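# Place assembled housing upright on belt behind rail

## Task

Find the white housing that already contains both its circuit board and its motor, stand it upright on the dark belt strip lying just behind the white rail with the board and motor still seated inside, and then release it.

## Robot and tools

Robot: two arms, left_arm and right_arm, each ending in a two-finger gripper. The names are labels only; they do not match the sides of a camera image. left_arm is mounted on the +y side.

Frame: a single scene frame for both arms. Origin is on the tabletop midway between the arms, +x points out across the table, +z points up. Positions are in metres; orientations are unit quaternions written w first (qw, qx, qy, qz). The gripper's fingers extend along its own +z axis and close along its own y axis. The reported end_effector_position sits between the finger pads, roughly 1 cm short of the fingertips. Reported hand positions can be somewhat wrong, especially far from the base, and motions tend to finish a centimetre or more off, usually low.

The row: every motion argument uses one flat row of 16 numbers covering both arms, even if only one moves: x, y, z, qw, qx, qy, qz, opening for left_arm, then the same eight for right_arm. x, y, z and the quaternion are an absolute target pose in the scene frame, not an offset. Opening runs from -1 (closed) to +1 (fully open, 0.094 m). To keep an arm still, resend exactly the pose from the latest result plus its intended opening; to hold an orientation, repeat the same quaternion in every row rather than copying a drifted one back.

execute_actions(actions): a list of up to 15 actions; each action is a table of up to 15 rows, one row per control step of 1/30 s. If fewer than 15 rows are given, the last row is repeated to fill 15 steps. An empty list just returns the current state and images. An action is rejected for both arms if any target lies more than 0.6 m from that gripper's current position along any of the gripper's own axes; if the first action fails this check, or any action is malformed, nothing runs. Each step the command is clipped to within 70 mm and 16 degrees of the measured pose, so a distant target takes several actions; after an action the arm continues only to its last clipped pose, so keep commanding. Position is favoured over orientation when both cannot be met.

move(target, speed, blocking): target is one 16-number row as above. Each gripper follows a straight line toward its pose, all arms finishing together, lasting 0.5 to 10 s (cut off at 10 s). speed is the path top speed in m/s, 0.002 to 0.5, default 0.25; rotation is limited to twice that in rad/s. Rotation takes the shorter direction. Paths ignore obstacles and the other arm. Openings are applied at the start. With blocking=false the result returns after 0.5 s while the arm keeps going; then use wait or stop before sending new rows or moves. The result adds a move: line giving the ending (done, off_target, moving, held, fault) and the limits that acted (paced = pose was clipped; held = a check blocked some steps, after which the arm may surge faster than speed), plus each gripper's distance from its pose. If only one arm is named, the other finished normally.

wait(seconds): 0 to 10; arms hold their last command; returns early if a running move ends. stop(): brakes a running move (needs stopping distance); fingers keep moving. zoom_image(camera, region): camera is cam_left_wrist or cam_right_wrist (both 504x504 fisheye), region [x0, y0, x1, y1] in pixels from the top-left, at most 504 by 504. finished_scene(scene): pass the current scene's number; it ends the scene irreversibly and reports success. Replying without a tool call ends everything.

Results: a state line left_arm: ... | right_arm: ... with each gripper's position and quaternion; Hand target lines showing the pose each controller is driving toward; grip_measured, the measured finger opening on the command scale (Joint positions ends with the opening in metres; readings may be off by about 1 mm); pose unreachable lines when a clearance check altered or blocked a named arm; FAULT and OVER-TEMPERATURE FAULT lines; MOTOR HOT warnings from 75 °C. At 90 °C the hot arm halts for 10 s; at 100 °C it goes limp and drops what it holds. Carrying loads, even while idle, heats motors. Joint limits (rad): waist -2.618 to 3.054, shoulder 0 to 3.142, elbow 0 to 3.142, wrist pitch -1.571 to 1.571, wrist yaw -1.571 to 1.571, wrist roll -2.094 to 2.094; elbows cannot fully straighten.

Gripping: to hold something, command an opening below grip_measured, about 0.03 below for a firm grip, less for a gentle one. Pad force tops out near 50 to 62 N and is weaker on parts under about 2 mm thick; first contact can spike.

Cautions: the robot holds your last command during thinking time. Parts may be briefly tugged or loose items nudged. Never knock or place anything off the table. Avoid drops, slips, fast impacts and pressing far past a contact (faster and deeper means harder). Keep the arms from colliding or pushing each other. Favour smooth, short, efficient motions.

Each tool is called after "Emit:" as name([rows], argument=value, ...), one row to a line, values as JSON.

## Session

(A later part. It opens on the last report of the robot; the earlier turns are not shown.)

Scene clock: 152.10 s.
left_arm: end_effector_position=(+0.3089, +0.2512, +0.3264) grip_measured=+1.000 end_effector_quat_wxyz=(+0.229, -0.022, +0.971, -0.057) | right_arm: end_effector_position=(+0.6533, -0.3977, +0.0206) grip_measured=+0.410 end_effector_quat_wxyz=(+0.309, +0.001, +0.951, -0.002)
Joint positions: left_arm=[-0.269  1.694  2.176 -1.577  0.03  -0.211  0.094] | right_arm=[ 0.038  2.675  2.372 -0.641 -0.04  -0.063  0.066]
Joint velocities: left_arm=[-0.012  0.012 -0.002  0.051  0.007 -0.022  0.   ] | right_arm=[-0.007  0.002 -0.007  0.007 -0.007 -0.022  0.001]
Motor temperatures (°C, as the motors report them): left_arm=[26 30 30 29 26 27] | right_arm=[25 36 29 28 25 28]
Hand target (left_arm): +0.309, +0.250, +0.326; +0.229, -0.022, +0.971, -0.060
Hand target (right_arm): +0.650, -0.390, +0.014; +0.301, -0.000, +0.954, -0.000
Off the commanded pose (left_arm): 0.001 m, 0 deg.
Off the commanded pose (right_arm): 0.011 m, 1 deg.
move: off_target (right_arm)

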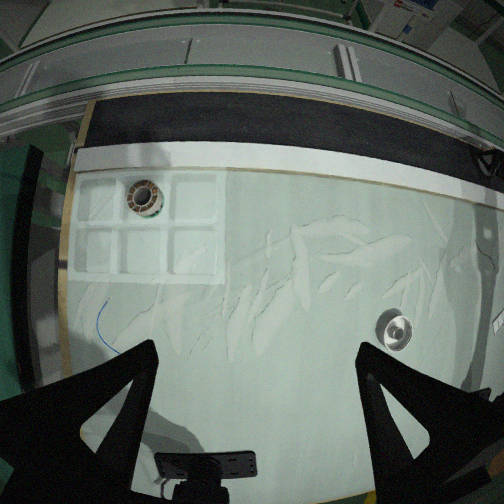

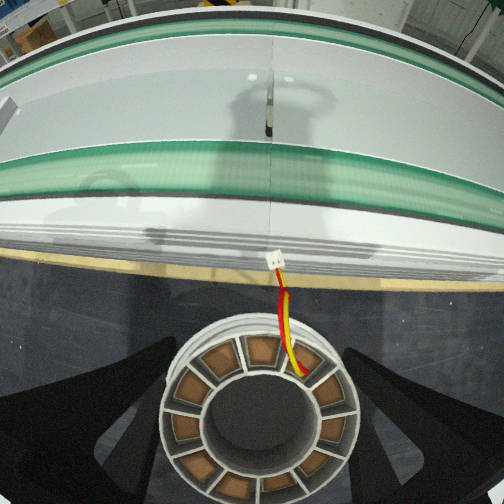

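Close enough (possibly resting). Release.

Emit:
move(target=[0.3088,0.2504,0.3264,0.229,-0.022,0.971,-0.06,1, 0.65,-0.39,0.02,0.301,0,0.954,0,1])

Emit:
move(target=[0.3088,0.2504,0.3264,0.229,-0.022,0.971,-0.06,1, 0.6,-0.39,0.15,0.301,0,0.954,0,1], speed=0.1)

Scene clock: 154.87 s.
left_arm: end_effector_position=(+0.3089, +0.2512, +0.3264) grip_measured=+1.000 end_effector_quat_wxyz=(+0.229, -0.022, +0.971, -0.057) | right_arm: end_effector_position=(+0.6512, -0.3976, +0.0189) grip_measured=+1.000 end_effector_quat_wxyz=(+0.304, +0.001, +0.953, -0.002)
Joint positions: left_arm=[-0.269  1.694  2.176 -1.577  0.03  -0.211  0.094] | right_arm=[ 0.038  2.675  2.372 -0.651 -0.04  -0.063  0.094]
Joint velocities: left_arm=[ 0.007  0.012 -0.012 -0.037  0.051  0.007  0.   ] | right_arm=[-0.012 -0.017 -0.002 -0.022 -0.051 -0.037  0.   ]
Motor temperatures (°C, as the motors report them): left_arm=[26 30 30 29 26 27] | right_arm=[25 37 29 28 25 28]
Hand target (left_arm): +0.309, +0.250, +0.326; +0.229, -0.022, +0.971, -0.060
Hand target (right_arm): +0.650, -0.390, +0.020; +0.301, -0.000, +0.954, -0.000
Off the commanded pose (left_arm): 0.001 m, 0 deg.
Off the commanded pose (right_arm): 0.008 m, 0 deg.
move: done

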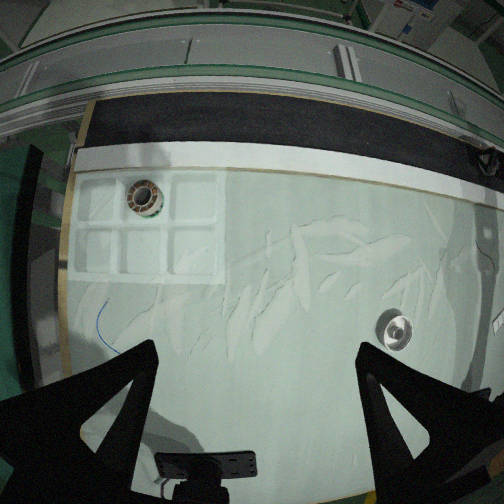

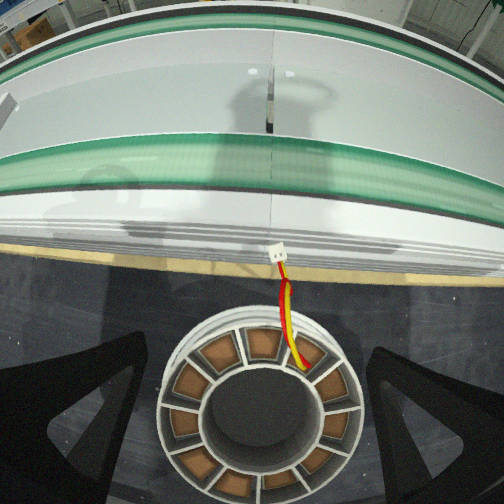

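Scene clock: 156.87 s.
left_arm: end_effector_position=(+0.3089, +0.2512, +0.3264) grip_measured=+1.000 end_effector_quat_wxyz=(+0.229, -0.022, +0.971, -0.057) | right_arm: end_effector_position=(+0.6006, -0.3936, +0.1322) grip_measured=+1.000 end_effector_quat_wxyz=(+0.287, +0.001, +0.958, -0.001)
Joint positions: left_arm=[-0.269  1.694  2.176 -1.577  0.03  -0.211  0.094] | right_arm=[ 0.038  2.405  2.339 -0.923 -0.04  -0.063  0.094]
Joint velocities: left_arm=[-0.007 -0.002  0.012  0.022  0.051 -0.007  0.   ] | right_arm=[-0.002 -0.002 -0.002 -0.081  0.037  0.066  0.   ]
Motor temperatures (°C, as the motors report them): left_arm=[26 30 30 29 26 27] | right_arm=[25 37 29 28 25 28]
Hand target (left_arm): +0.309, +0.250, +0.326; +0.229, -0.022, +0.971, -0.060
Hand target (right_arm): +0.601, -0.390, +0.150; +0.301, -0.000, +0.954, -0.000
Off the commanded pose (left_arm): 0.001 m, 0 deg.
Off the commanded pose (right_arm): 0.018 m, 2 deg.
move: off_target (right_arm)

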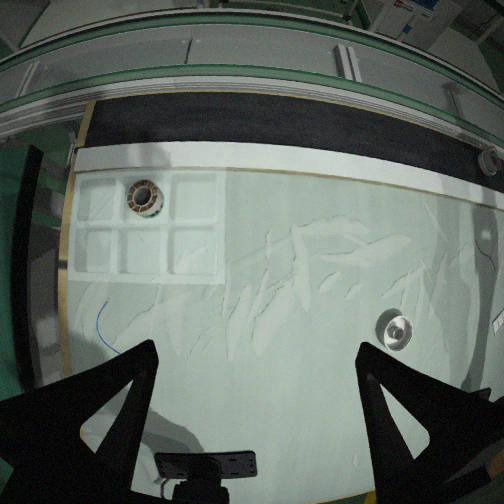

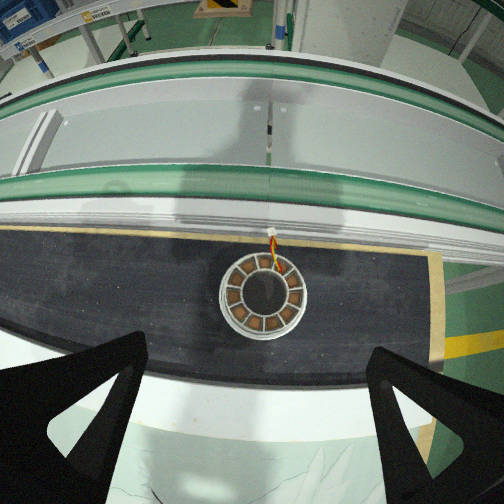

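Placed upright on the belt.

Emit:
finished_scene(scene=1)

The scene is finished: the task was done.


## Next scene

The same job, from a new start.

Emit:
execute_actions(actions=[])

Scene clock: 0.00 s.
left_arm: end_effector_position=(+0.3047, -0.1032, +0.3011) grip_measured=+1.000 end_effector_quat_wxyz=(+0.632, +0.642, +0.423, +0.095) | right_arm: end_effector_position=(+0.6759, -0.2267, +0.1158) grip_measured=+1.000 end_effector_quat_wxyz=(+0.450, +0.196, +0.871, +0.004)
Joint positions: left_arm=[-1.007  1.669  1.291  0.193 -0.055  1.126  0.094] | right_arm=[ 0.403  2.651  2.507 -0.558  0.396  0.544  0.094]
Joint velocities: left_arm=[ 0.002  0.022 -0.002 -0.022  0.022  0.051  0.   ] | right_arm=[ 0.002 -0.012  0.002  0.066 -0.007  0.037  0.   ]
Motor temperatures (°C, as the motors report them): left_arm=[26 28 29 27 26 27] | right_arm=[25 29 27 26 25 28]
Hand target (left_arm): +0.304, -0.102, +0.317; +0.646, +0.631, +0.420, +0.093
Hand target (right_arm): +0.677, -0.227, +0.129; +0.459, +0.198, +0.866, +0.006

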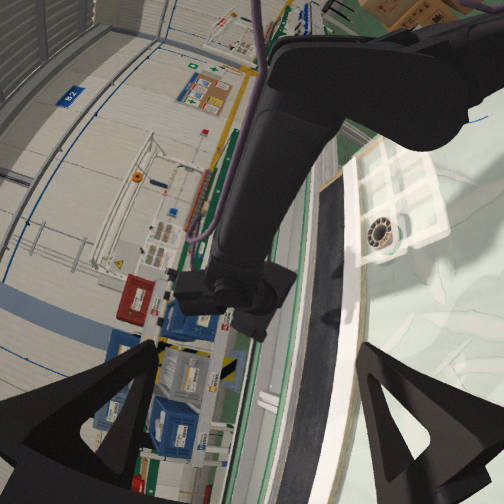

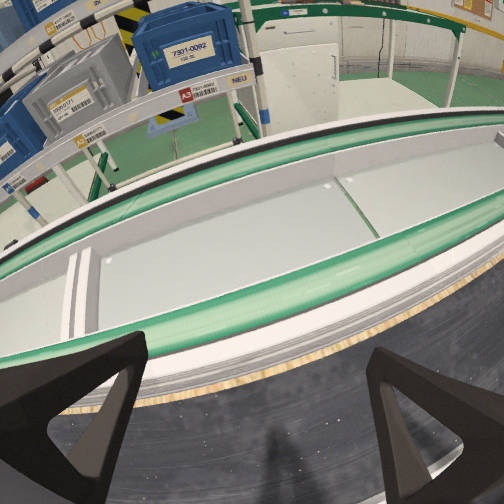

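Survey with both arms.

Emit:
move(target=[0.3,0.25,0.33,0.229,0,0.973,0,1, 0.3,-0.3,0.33,0.229,0,0.973,0,1])

Scene clock: 5.73 s.
left_arm: end_effector_position=(+0.2984, +0.2495, +0.3212) grip_measured=+1.000 end_effector_quat_wxyz=(+0.229, +0.003, +0.973, -0.002) | right_arm: end_effector_position=(+0.3054, -0.2976, +0.3242) grip_measured=+1.000 end_effector_quat_wxyz=(+0.234, -0.004, +0.972, +0.001)
Joint positions: left_arm=[-0.345  1.66   2.119 -1.577 -0.098 -0.204  0.094] | right_arm=[ 0.361  1.52   1.985 -1.574  0.106  0.212  0.094]
Joint velocities: left_arm=[ 0.007  0.017  0.002 -0.037  0.007 -0.081  0.   ] | right_arm=[-0.012 -0.027 -0.012  0.007  0.007  0.022  0.   ]
Motor temperatures (°C, as the motors report them): left_arm=[26 29 30 28 26 27] | right_arm=[25 31 28 27 25 28]
Hand target (left_arm): +0.301, +0.251, +0.330; +0.242, -0.006, +0.970, -0.008
Hand target (right_arm): +0.301, -0.301, +0.332; +0.245, -0.003, +0.970, +0.004
Off the commanded pose (left_arm): 0.009 m, 0 deg.
Off the commanded pose (right_arm): 0.008 m, 1 deg.
joint sent to its limit (left arm) — the command would take joint 4 (wrist pitch) past its lower limit, so that joint was sent only as far as its limit.
joint sent to its limit (right arm) — the command would take joint 4 (wrist pitch) past its lower limit, so that joint was sent only as far as its limit.
move: done

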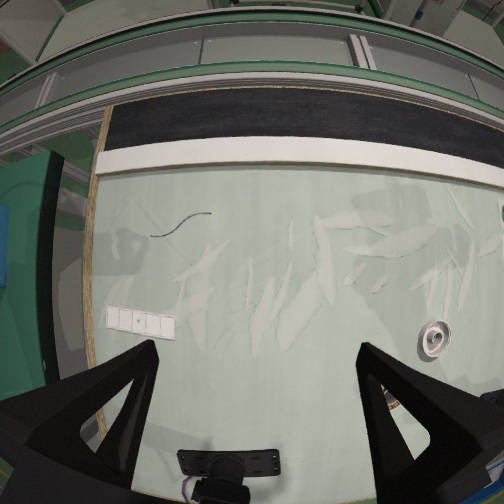

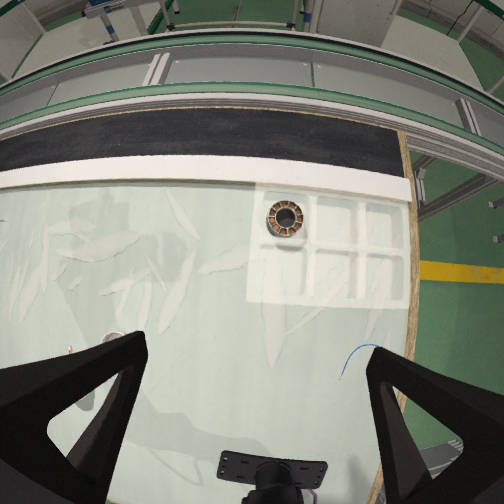

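Emit:
move(target=[0.22,-0.02,0.22,0,0,1,0,1, 0.3,-0.3,0.33,0.229,0,0.973,0,1])

Scene clock: 10.03 s.
left_arm: end_effector_position=(+0.2147, -0.0161, +0.2066) grip_measured=+1.000 end_effector_quat_wxyz=(+0.052, +0.006, +0.997, -0.062) | right_arm: end_effector_position=(+0.3053, -0.2976, +0.3241) grip_measured=+1.000 end_effector_quat_wxyz=(+0.234, -0.004, +0.972, +0.001)
Joint positions: left_arm=[-1.023  2.06   2.229 -1.577 -0.004 -0.899  0.094] | right_arm=[ 0.361  1.52   1.985 -1.575  0.106  0.212  0.094]
Joint velocities: left_arm=[ 0.017 -0.012 -0.012  0.037  0.007 -0.051  0.   ] | right_arm=[-0.012 -0.007  0.007 -0.037 -0.11   0.007  0.   ]
Motor temperatures (°C, as the motors report them): left_arm=[26 29 30 28 26 27] | right_arm=[25 31 28 27 25 28]
Hand target (left_arm): +0.217, -0.019, +0.219; +0.063, -0.001, +0.995, -0.079
Hand target (right_arm): +0.300, -0.300, +0.329; +0.240, -0.001, +0.971, +0.002
Off the commanded pose (left_arm): 0.015 m, 9 deg.
Off the commanded pose (right_arm): 0.008 m, 1 deg.
joint sent to its limit (left arm) — the command would take joint 4 (wrist pitch) past its lower limit, so that joint was sent only as far as its limit.
joint sent to its limit (right arm) — the command would take joint 4 (wrist pitch) past its lower limit, so that joint was sent only as far as its limit.
move: off_target (left_arm)

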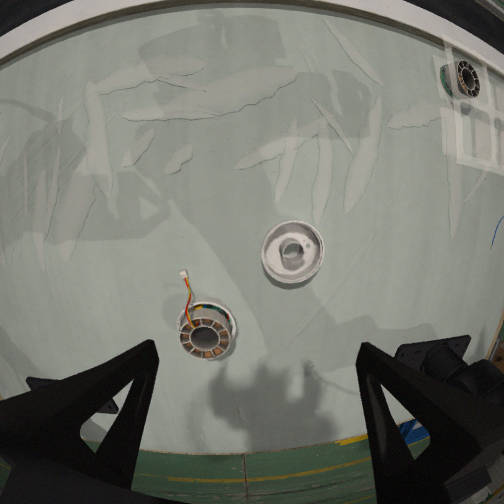

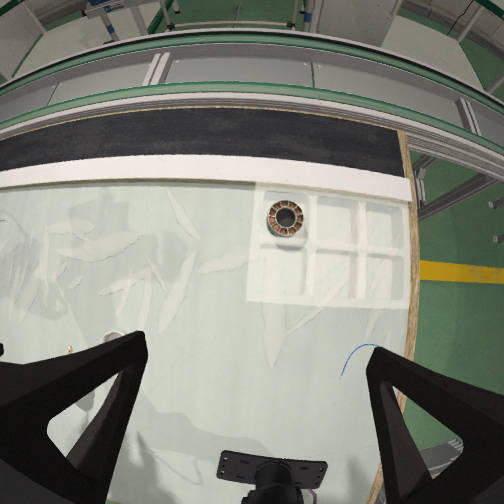

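Emit:
move(target=[0.17,0.02,0.10,0,0,1,0,1, 0.3,-0.3,0.33,0.229,0,0.973,0,1], speed=0.15)

Scene clock: 16.93 s.
left_arm: end_effector_position=(+0.1728, +0.0227, +0.0931) grip_measured=+1.000 end_effector_quat_wxyz=(-0.009, -0.001, +1.000, +0.013) | right_arm: end_effector_position=(+0.3053, -0.2976, +0.3241) grip_measured=+1.000 end_effector_quat_wxyz=(+0.234, -0.004, +0.972, +0.001)
Joint positions: left_arm=[-1.046  1.944  1.612 -1.27   0.    -0.937  0.094] | right_arm=[ 0.361  1.52   1.985 -1.575  0.106  0.212  0.094]
Joint velocities: left_arm=[-0.002 -0.007  0.007  0.007  0.051  0.007  0.   ] | right_arm=[-0.002  0.012  0.012 -0.066 -0.11   0.037  0.   ]
Motor temperatures (°C, as the motors report them): left_arm=[26 31 31 28 26 27] | right_arm=[25 31 28 27 25 28]
Hand target (left_arm): +0.170, +0.020, +0.101; -0.000, -0.001, +1.000, +0.001
Hand target (right_arm): +0.300, -0.300, +0.329; +0.240, -0.001, +0.971, +0.003
Off the commanded pose (left_arm): 0.008 m, 2 deg.
Off the commanded pose (right_arm): 0.008 m, 1 deg.
joint sent to its limit (right arm) — the command would take joint 4 (wrist pitch) past its lower limit, so that joint was sent only as far as its limit.
move: done

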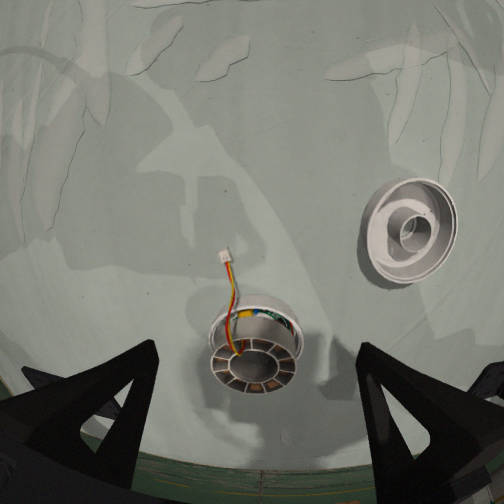

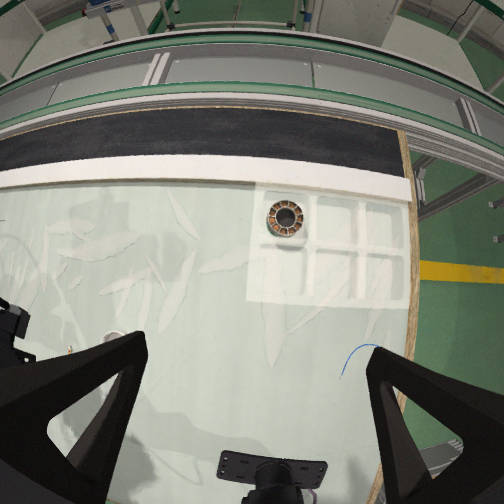

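Emit:
move(target=[0.137,0.025,0.10,0.301,0,0.954,0,1, 0.3,-0.3,0.33,0.229,0,0.973,0,1], speed=0.1)

Emit:
move(target=[0.137,0.025,0.012,0.301,0,0.954,0,1, 0.3,-0.3,0.33,0.229,0,0.973,0,1], speed=0.06)

Scene clock: 22.77 s.
left_arm: end_effector_position=(+0.1365, +0.0242, +0.0914) grip_measured=+1.000 end_effector_quat_wxyz=(+0.286, +0.008, +0.958, +0.011) | right_arm: end_effector_position=(+0.3053, -0.2976, +0.3241) grip_measured=+1.000 end_effector_quat_wxyz=(+0.234, -0.004, +0.972, +0.001)
Joint positions: left_arm=[-1.416  1.679  1.152 -0.892 -0.562 -1.244  0.094] | right_arm=[ 0.361  1.52   1.985 -1.575  0.106  0.212  0.094]
Joint velocities: left_arm=[ 0.012  0.012  0.007  0.007 -0.051  0.007  0.   ] | right_arm=[-0.002  0.007 -0.017 -0.037 -0.007 -0.007  0.   ]
Motor temperatures (°C, as the motors report them): left_arm=[26 32 30 27 26 27] | right_arm=[25 31 28 27 25 28]
Hand target (left_arm): +0.137, +0.025, +0.099; +0.300, +0.002, +0.954, +0.001
Hand target (right_arm): +0.300, -0.300, +0.329; +0.240, -0.001, +0.971, +0.003
Off the commanded pose (left_arm): 0.009 m, 2 deg.
Off the commanded pose (right_arm): 0.008 m, 1 deg.
joint sent to its limit (right arm) — the command would take joint 4 (wrist pitch) past its lower limit, so that joint was sent only as far as its limit.
move: done

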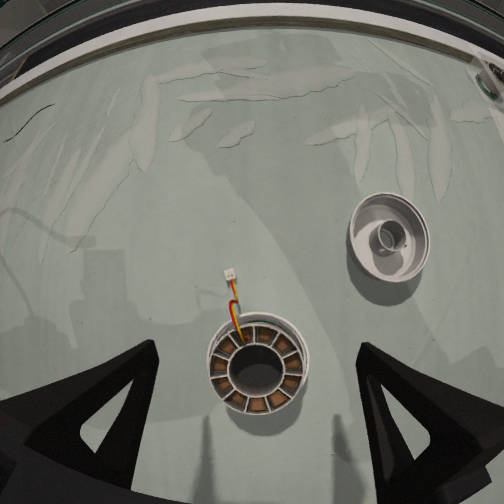

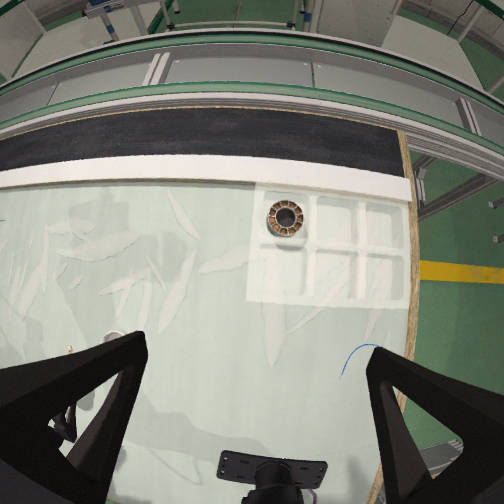

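Scene clock: 24.57 s.
left_arm: end_effector_position=(+0.1380, +0.0209, +0.0157) grip_measured=+1.000 end_effector_quat_wxyz=(+0.292, -0.001, +0.956, -0.008) | right_arm: end_effector_position=(+0.3053, -0.2976, +0.3241) grip_measured=+1.000 end_effector_quat_wxyz=(+0.234, -0.004, +0.972, +0.001)
Joint positions: left_arm=[-1.416  1.793  0.946 -0.532 -0.566 -1.251  0.094] | right_arm=[ 0.361  1.52   1.985 -1.575  0.106  0.212  0.094]
Joint velocities: left_arm=[ 0.007  0.007  0.012  0.007  0.037 -0.051  0.   ] | right_arm=[ 0.002 -0.012 -0.002 -0.051 -0.066 -0.051  0.   ]
Motor temperatures (°C, as the motors report them): left_arm=[26 32 30 27 26 27] | right_arm=[25 31 28 27 25 28]
Hand target (left_arm): +0.137, +0.025, +0.012; +0.301, +0.000, +0.954, -0.000
Hand target (right_arm): +0.300, -0.300, +0.329; +0.240, -0.001, +0.971, +0.003
Off the commanded pose (left_arm): 0.006 m, 1 deg.
Off the commanded pose (right_arm): 0.008 m, 1 deg.
joint sent to its limit (right arm) — the command would take joint 4 (wrist pitch) past its lower limit, so that joint was sent only as far as its limit.
move: done

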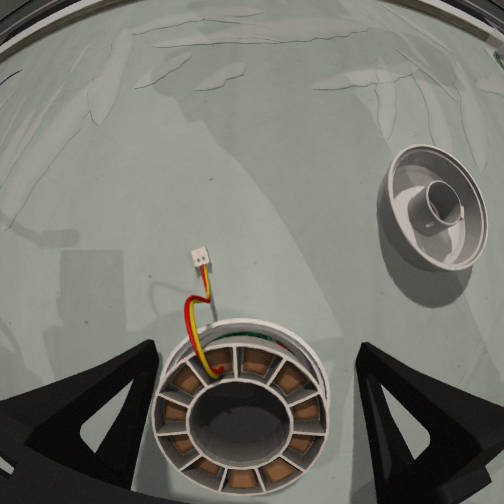

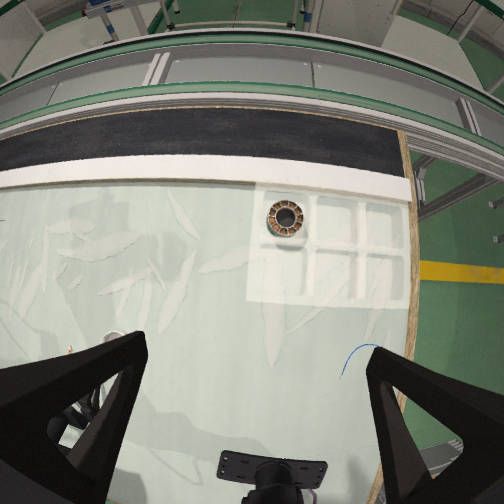

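Looks similar to scene 1. Close.

Emit:
move(target=[0.137,0.03,0.012,0.301,0,0.954,0,0.2, 0.3,-0.3,0.33,0.229,0,0.973,0,1])

Scene clock: 26.33 s.
left_arm: end_effector_position=(+0.1391, +0.0215, +0.0148) grip_measured=+0.389 end_effector_quat_wxyz=(+0.297, -0.003, +0.955, -0.009) | right_arm: end_effector_position=(+0.3053, -0.2976, +0.3241) grip_measured=+1.000 end_effector_quat_wxyz=(+0.234, -0.004, +0.972, +0.001)
Joint positions: left_arm=[-1.416  1.793  0.937 -0.518 -0.574 -1.251  0.065] | right_arm=[ 0.361  1.52   1.985 -1.575  0.106  0.212  0.094]
Joint velocities: left_arm=[ 0.017 -0.017  0.012 -0.037  0.007 -0.066 -0.001] | right_arm=[-0.002 -0.002  0.007 -0.022  0.066 -0.051  0.   ]
Motor temperatures (°C, as the motors report them): left_arm=[26 31 30 27 26 27] | right_arm=[25 31 28 27 25 28]
Hand target (left_arm): +0.137, +0.030, +0.012; +0.301, +0.000, +0.954, +0.000
Hand target (right_arm): +0.300, -0.300, +0.329; +0.240, -0.001, +0.971, +0.003
Off the commanded pose (left_arm): 0.009 m, 1 deg.
Off the commanded pose (right_arm): 0.008 m, 1 deg.
joint sent to its limit (right arm) — the command would take joint 4 (wrist pitch) past its lower limit, so that joint was sent only as far as its limit.
move: done

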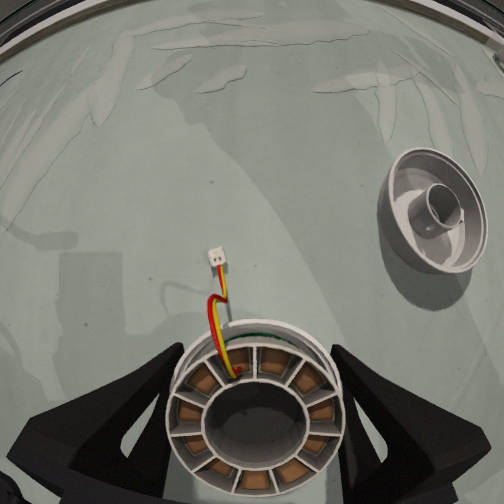

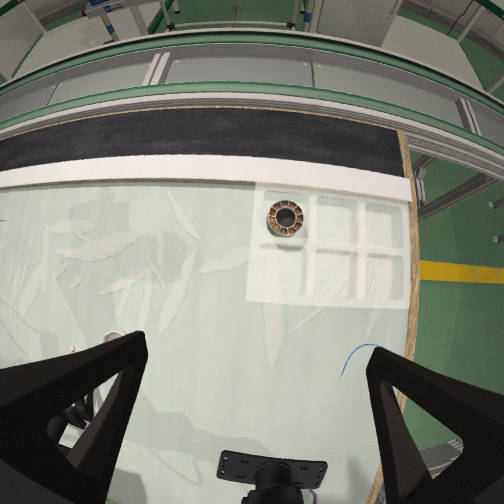

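Emit:
move(target=[0.137,0.025,0.12,0.301,0,0.954,0,0.3, 0.3,-0.3,0.33,0.229,0,0.973,0,1], speed=0.1)

Emit:
move(target=[0.64,0.39,0.12,0.301,0,0.954,0,0.3, 0.3,-0.3,0.33,0.229,0,0.973,0,1], speed=0.2)

Scene clock: 30.60 s.
left_arm: end_effector_position=(+0.1332, +0.0344, +0.0994) grip_measured=+0.389 end_effector_quat_wxyz=(+0.280, +0.009, +0.960, +0.024) | right_arm: end_effector_position=(+0.3053, -0.2976, +0.3241) grip_measured=+1.000 end_effector_quat_wxyz=(+0.234, -0.004, +0.972, +0.001)
Joint positions: left_arm=[-1.416  1.655  1.164 -0.96  -0.559 -1.251  0.065] | right_arm=[ 0.361  1.52   1.985 -1.575  0.106  0.212  0.094]
Joint velocities: left_arm=[ 0.007  0.017 -0.012 -0.037  0.066 -0.007 -0.   ] | right_arm=[ 0.007 -0.012 -0.002  0.007  0.022  0.022  0.   ]
Motor temperatures (°C, as the motors report them): left_arm=[26 31 30 27 26 27] | right_arm=[25 31 28 27 25 28]
Hand target (left_arm): +0.137, +0.026, +0.120; +0.301, -0.000, +0.954, -0.000
Hand target (right_arm): +0.300, -0.300, +0.329; +0.240, -0.001, +0.971, +0.003
Off the commanded pose (left_arm): 0.023 m, 4 deg.
Off the commanded pose (right_arm): 0.008 m, 1 deg.
joint sent to its limit (right arm) — the command would take joint 4 (wrist pitch) past its lower limit, so that joint was sent only as far as its limit.
move: off_target (left_arm)

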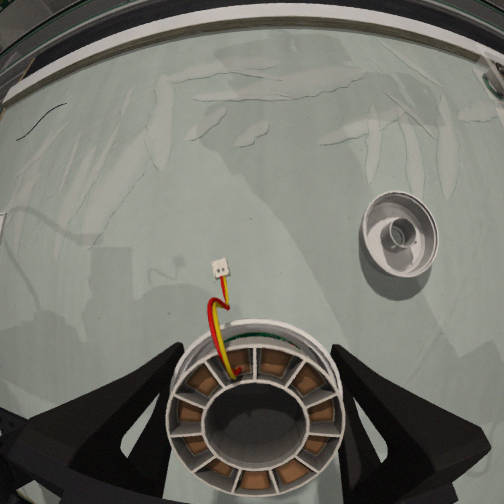

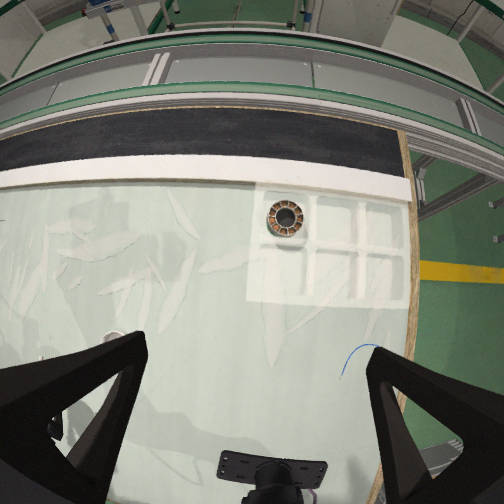

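Scene clock: 34.20 s.
left_arm: end_effector_position=(+0.6287, +0.3887, +0.0784) grip_measured=+0.389 end_effector_quat_wxyz=(+0.347, -0.010, +0.938, +0.001) | right_arm: end_effector_position=(+0.3053, -0.2976, +0.3241) grip_measured=+1.000 end_effector_quat_wxyz=(+0.234, -0.004, +0.972, +0.001)
Joint positions: left_arm=[ 0.023  2.814  2.829 -0.881  0.079  0.083  0.065] | right_arm=[ 0.361  1.52   1.985 -1.575  0.106  0.212  0.094]
Joint velocities: left_arm=[-0.002  0.012 -0.017 -0.007 -0.022 -0.007  0.   ] | right_arm=[ 0.002 -0.002 -0.002 -0.007 -0.007  0.066  0.   ]
Motor temperatures (°C, as the motors report them): left_arm=[26 32 31 28 26 27] | right_arm=[25 31 28 27 25 28]
Hand target (left_arm): +0.639, +0.389, +0.119; +0.392, -0.001, +0.920, +0.003
Hand target (right_arm): +0.300, -0.300, +0.329; +0.240, -0.001, +0.971, +0.003
Off the commanded pose (left_arm): 0.043 m, 6 deg.
Off the commanded pose (right_arm): 0.008 m, 1 deg.
elbow stopped short (left arm): the move would have taken joint 3 (elbow) straighter than the controller allows; a more bent joint 3 avoids this.
joint sent to its limit (right arm) — the command would take joint 4 (wrist pitch) past its lower limit, so that joint was sent only as far as its limit.
move: off_target (left_arm)

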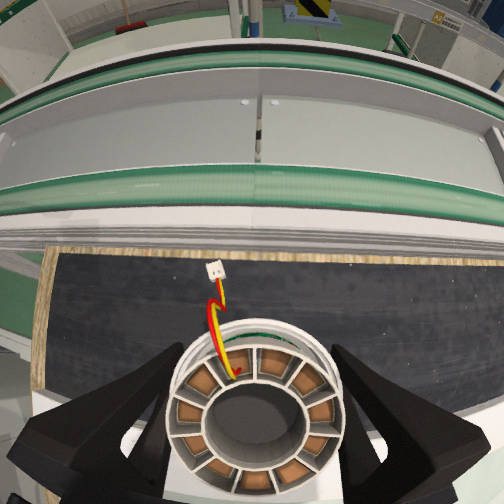

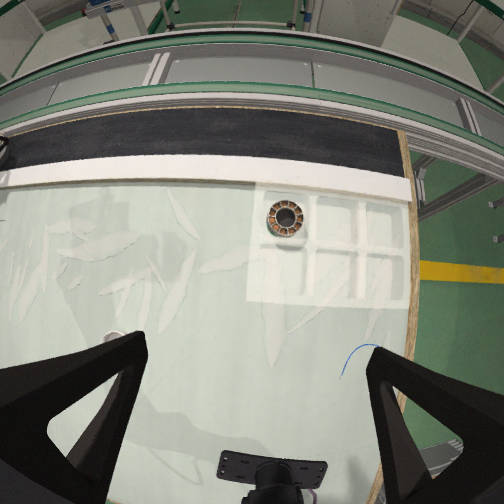

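Emit:
move(target=[0.65,0.39,0.03,0.301,0,0.954,0,0.3, 0.3,-0.3,0.33,0.229,0,0.973,0,1], speed=0.06)

Scene clock: 36.97 s.
left_arm: end_effector_position=(+0.6430, +0.3904, +0.0253) grip_measured=+0.389 end_effector_quat_wxyz=(+0.350, -0.009, +0.937, +0.001) | right_arm: end_effector_position=(+0.3053, -0.2976, +0.3241) grip_measured=+1.000 end_effector_quat_wxyz=(+0.234, -0.004, +0.972, +0.001)
Joint positions: left_arm=[ 0.023  2.932  2.851 -0.778  0.08   0.085  0.065] | right_arm=[ 0.361  1.52   1.985 -1.575  0.106  0.212  0.094]
Joint velocities: left_arm=[-0.007  0.002  0.012  0.066  0.037 -0.051  0.   ] | right_arm=[-0.007 -0.012 -0.012  0.022  0.051  0.007  0.   ]
Motor temperatures (°C, as the motors report them): left_arm=[26 34 31 28 26 27] | right_arm=[25 31 28 27 25 28]
Hand target (left_arm): +0.649, +0.390, +0.030; +0.362, -0.003, +0.932, +0.008
Hand target (right_arm): +0.300, -0.300, +0.329; +0.240, -0.001, +0.971, +0.003
Off the commanded pose (left_arm): 0.008 m, 6 deg.
Off the commanded pose (right_arm): 0.008 m, 1 deg.
elbow stopped short (left arm): the move would have taken joint 3 (elbow) straighter than the controller allows; a more bent joint 3 avoids this.
joint sent to its limit (right arm) — the command would take joint 4 (wrist pitch) past its lower limit, so that joint was sent only as far as its limit.
move: off_target (left_arm)

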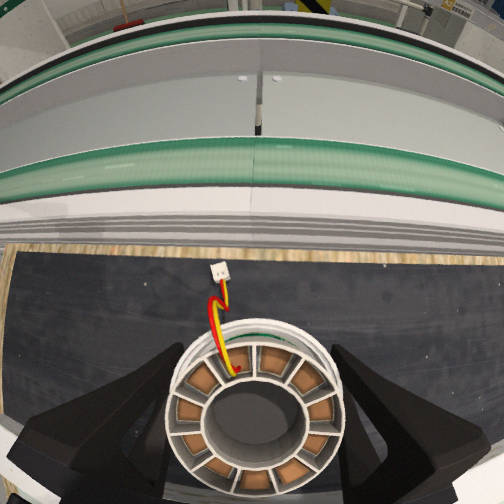

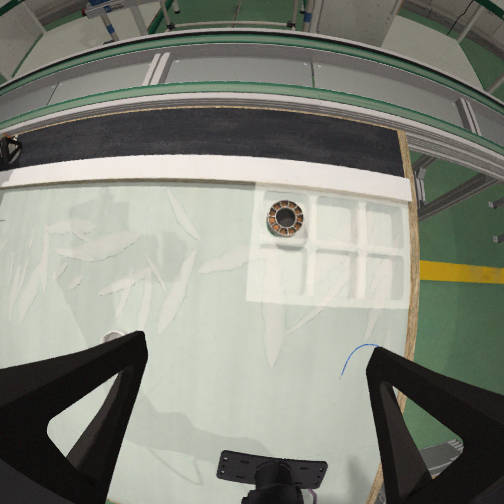

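Emit:
move(target=[0.65,0.39,0.014,0.301,0,0.954,0,0.3, 0.3,-0.3,0.33,0.229,0,0.973,0,1], speed=0.03)

Scene clock: 42.50 s.
left_arm: end_effector_position=(+0.6487, +0.3911, +0.0247) grip_measured=+0.389 end_effector_quat_wxyz=(+0.362, -0.008, +0.932, +0.002) | right_arm: end_effector_position=(+0.3053, -0.2976, +0.3241) grip_measured=+1.000 end_effector_quat_wxyz=(+0.234, -0.004, +0.972, +0.001)
Joint positions: left_arm=[ 0.023  2.942  2.851 -0.743  0.08   0.086  0.065] | right_arm=[ 0.361  1.52   1.985 -1.575  0.106  0.212  0.094]
Joint velocities: left_arm=[-0.002 -0.002 -0.007  0.037 -0.007 -0.007 -0.002] | right_arm=[-0.017  0.002  0.007 -0.051  0.051  0.037  0.   ]
Motor temperatures (°C, as the motors report them): left_arm=[26 35 32 29 26 27] | right_arm=[25 30 28 28 25 28]
Hand target (left_arm): +0.649, +0.390, +0.014; +0.357, -0.002, +0.934, +0.007
Hand target (right_arm): +0.300, -0.300, +0.329; +0.240, -0.001, +0.971, +0.003
Off the commanded pose (left_arm): 0.011 m, 7 deg.
Off the commanded pose (right_arm): 0.008 m, 1 deg.
elbow stopped short (left arm): the move would have taken joint 3 (elbow) straighter than the controller allows; a more bent joint 3 avoids this.
joint sent to its limit (right arm) — the command would take joint 4 (wrist pitch) past its lower limit, so that joint was sent only as far as its limit.
move: off_target (left_arm)

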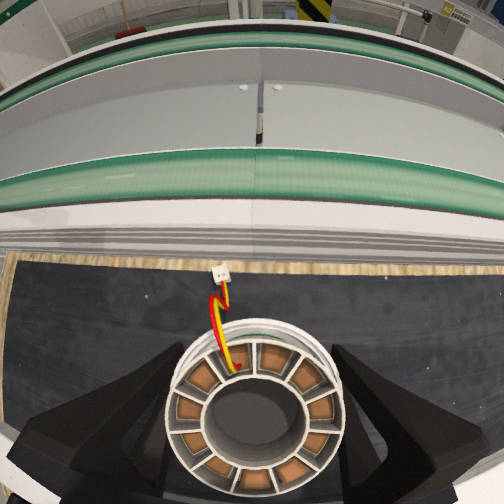

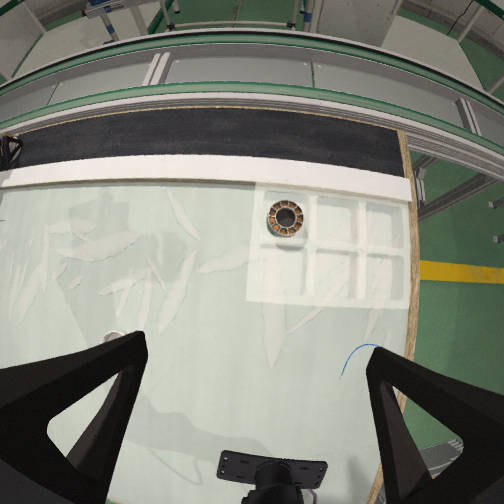

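Emit:
move(target=[0.638,0.39,0.008,0.301,0,0.954,0,0.3, 0.3,-0.3,0.33,0.229,0,0.973,0,1], speed=0.03)

Scene clock: 46.80 s.
left_arm: end_effector_position=(+0.6480, +0.3910, +0.0252) grip_measured=+0.389 end_effector_quat_wxyz=(+0.360, -0.006, +0.933, +0.003) | right_arm: end_effector_position=(+0.3053, -0.2976, +0.3241) grip_measured=+1.000 end_effector_quat_wxyz=(+0.234, -0.004, +0.972, +0.001)
Joint positions: left_arm=[ 0.023  2.942  2.856 -0.75   0.08   0.09   0.065] | right_arm=[ 0.361  1.52   1.985 -1.575  0.106  0.212  0.094]
Joint velocities: left_arm=[-0.002  0.012  0.007 -0.022  0.022 -0.037  0.001] | right_arm=[ 0.007 -0.002 -0.002  0.081 -0.022 -0.007  0.   ]
Motor temperatures (°C, as the motors report them): left_arm=[26 36 32 29 26 27] | right_arm=[25 30 28 28 25 28]
Hand target (left_arm): +0.638, +0.390, +0.008; +0.331, -0.002, +0.944, +0.004
Hand target (right_arm): +0.300, -0.300, +0.329; +0.240, -0.001, +0.971, +0.003
Off the commanded pose (left_arm): 0.020 m, 7 deg.
Off the commanded pose (right_arm): 0.008 m, 1 deg.
elbow stopped short (left arm): the move would have taken joint 3 (elbow) straighter than the controller allows; a more bent joint 3 avoids this.
joint sent to its limit (right arm) — the command would take joint 4 (wrist pitch) past its lower limit, so that joint was sent only as far as its limit.
move: off_target (left_arm)

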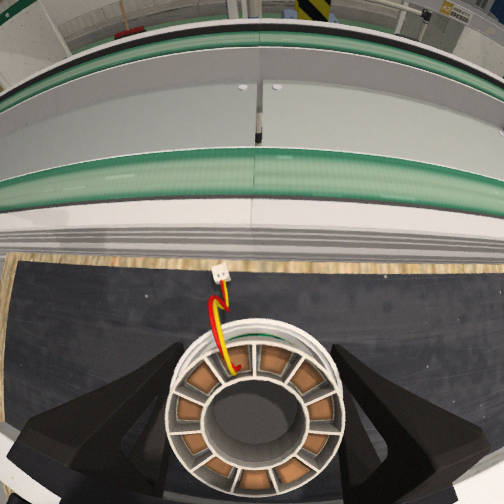

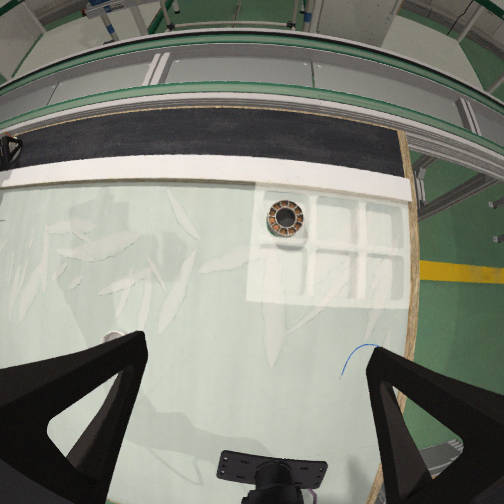

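Emit:
move(target=[0.648,0.39,0.025,0.36,0,0.933,0,1, 0.3,-0.3,0.33,0.229,0,0.973,0,1])

Emit:
move(target=[0.58,0.39,0.15,0.301,0,0.954,0,1, 0.3,-0.3,0.33,0.229,0,0.973,0,1], speed=0.1)

Scene clock: 49.67 s.
left_arm: end_effector_position=(+0.6478, +0.3906, +0.0226) grip_measured=+1.000 end_effector_quat_wxyz=(+0.359, -0.006, +0.933, +0.002) | right_arm: end_effector_position=(+0.3053, -0.2976, +0.3241) grip_measured=+1.000 end_effector_quat_wxyz=(+0.234, -0.004, +0.972, +0.001)
Joint positions: left_arm=[ 0.023  2.947  2.856 -0.749  0.083  0.09   0.094] | right_arm=[ 0.361  1.52   1.985 -1.575  0.106  0.212  0.094]
Joint velocities: left_arm=[-0.017 -0.002 -0.002 -0.022 -0.051  0.022  0.   ] | right_arm=[ 0.007 -0.007  0.007  0.081  0.022 -0.022  0.   ]
Motor temperatures (°C, as the motors report them): left_arm=[26 36 32 29 26 27] | right_arm=[25 30 28 28 25 28]
Hand target (left_arm): +0.648, +0.390, +0.025; +0.360, -0.000, +0.933, +0.000
Hand target (right_arm): +0.300, -0.300, +0.329; +0.240, -0.001, +0.971, +0.003
Off the commanded pose (left_arm): 0.003 m, 1 deg.
Off the commanded pose (right_arm): 0.008 m, 1 deg.
joint sent to its limit (right arm) — the command would take joint 4 (wrist pitch) past its lower limit, so that joint was sent only as far as its limit.
move: done

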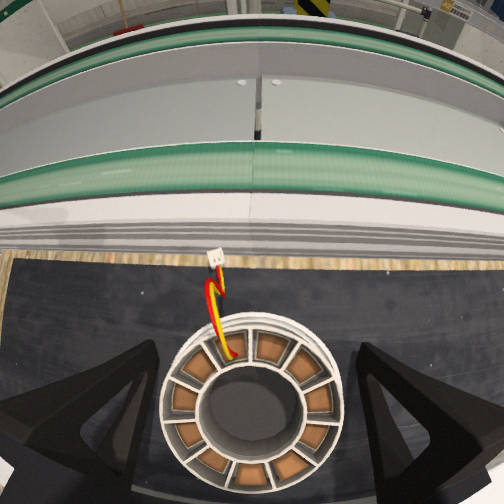

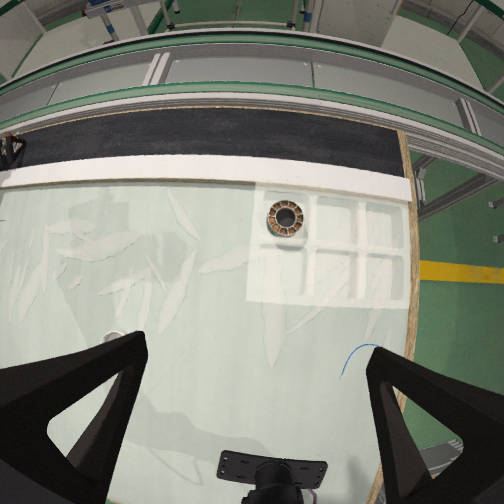

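Scene clock: 51.67 s.
left_arm: end_effector_position=(+0.5792, +0.3813, +0.1250) grip_measured=+1.000 end_effector_quat_wxyz=(+0.287, -0.001, +0.958, -0.005) | right_arm: end_effector_position=(+0.3053, -0.2976, +0.3241) grip_measured=+1.000 end_effector_quat_wxyz=(+0.234, -0.004, +0.972, +0.001)
Joint positions: left_arm=[ 0.023  2.691  2.856 -1.159  0.083  0.109  0.094] | right_arm=[ 0.361  1.52   1.985 -1.575  0.106  0.212  0.094]
Joint velocities: left_arm=[-0.017  0.002  0.007 -0.022 -0.037 -0.037  0.   ] | right_arm=[-0.002  0.012  0.002 -0.051  0.051 -0.007  0.   ]
Motor temperatures (°C, as the motors report them): left_arm=[26 37 32 29 26 27] | right_arm=[25 30 28 28 25 28]
Hand target (left_arm): +0.580, +0.390, +0.150; +0.310, -0.001, +0.951, +0.001
Hand target (right_arm): +0.300, -0.300, +0.329; +0.240, -0.001, +0.971, +0.003
Off the commanded pose (left_arm): 0.026 m, 2 deg.
Off the commanded pose (right_arm): 0.008 m, 1 deg.
elbow stopped short (left arm): the move would have taken joint 3 (elbow) straighter than the controller allows; a more bent joint 3 avoids this.
joint sent to its limit (right arm) — the command would take joint 4 (wrist pitch) past its lower limit, so that joint was sent only as far as its limit.
move: off_target (left_arm)

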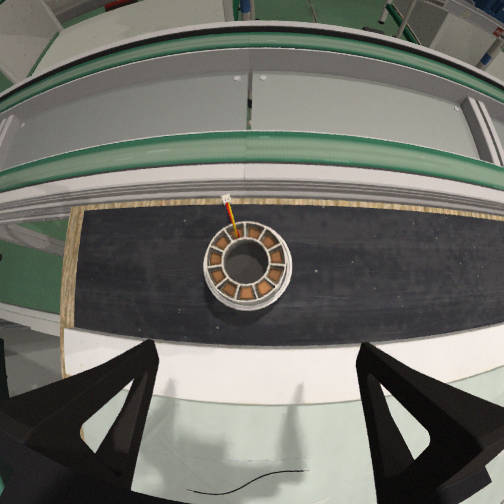

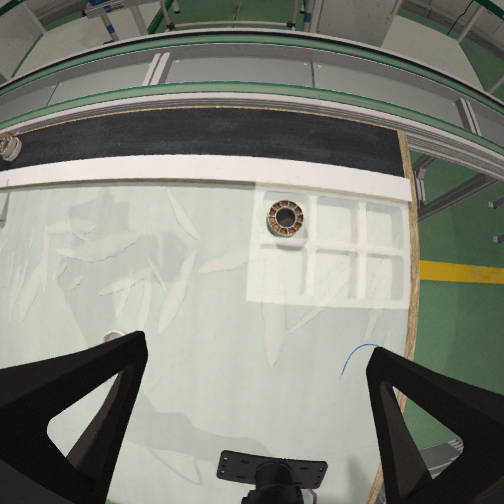

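Emit:
finished_scene(scene=2)

The scene is finished: the task was done.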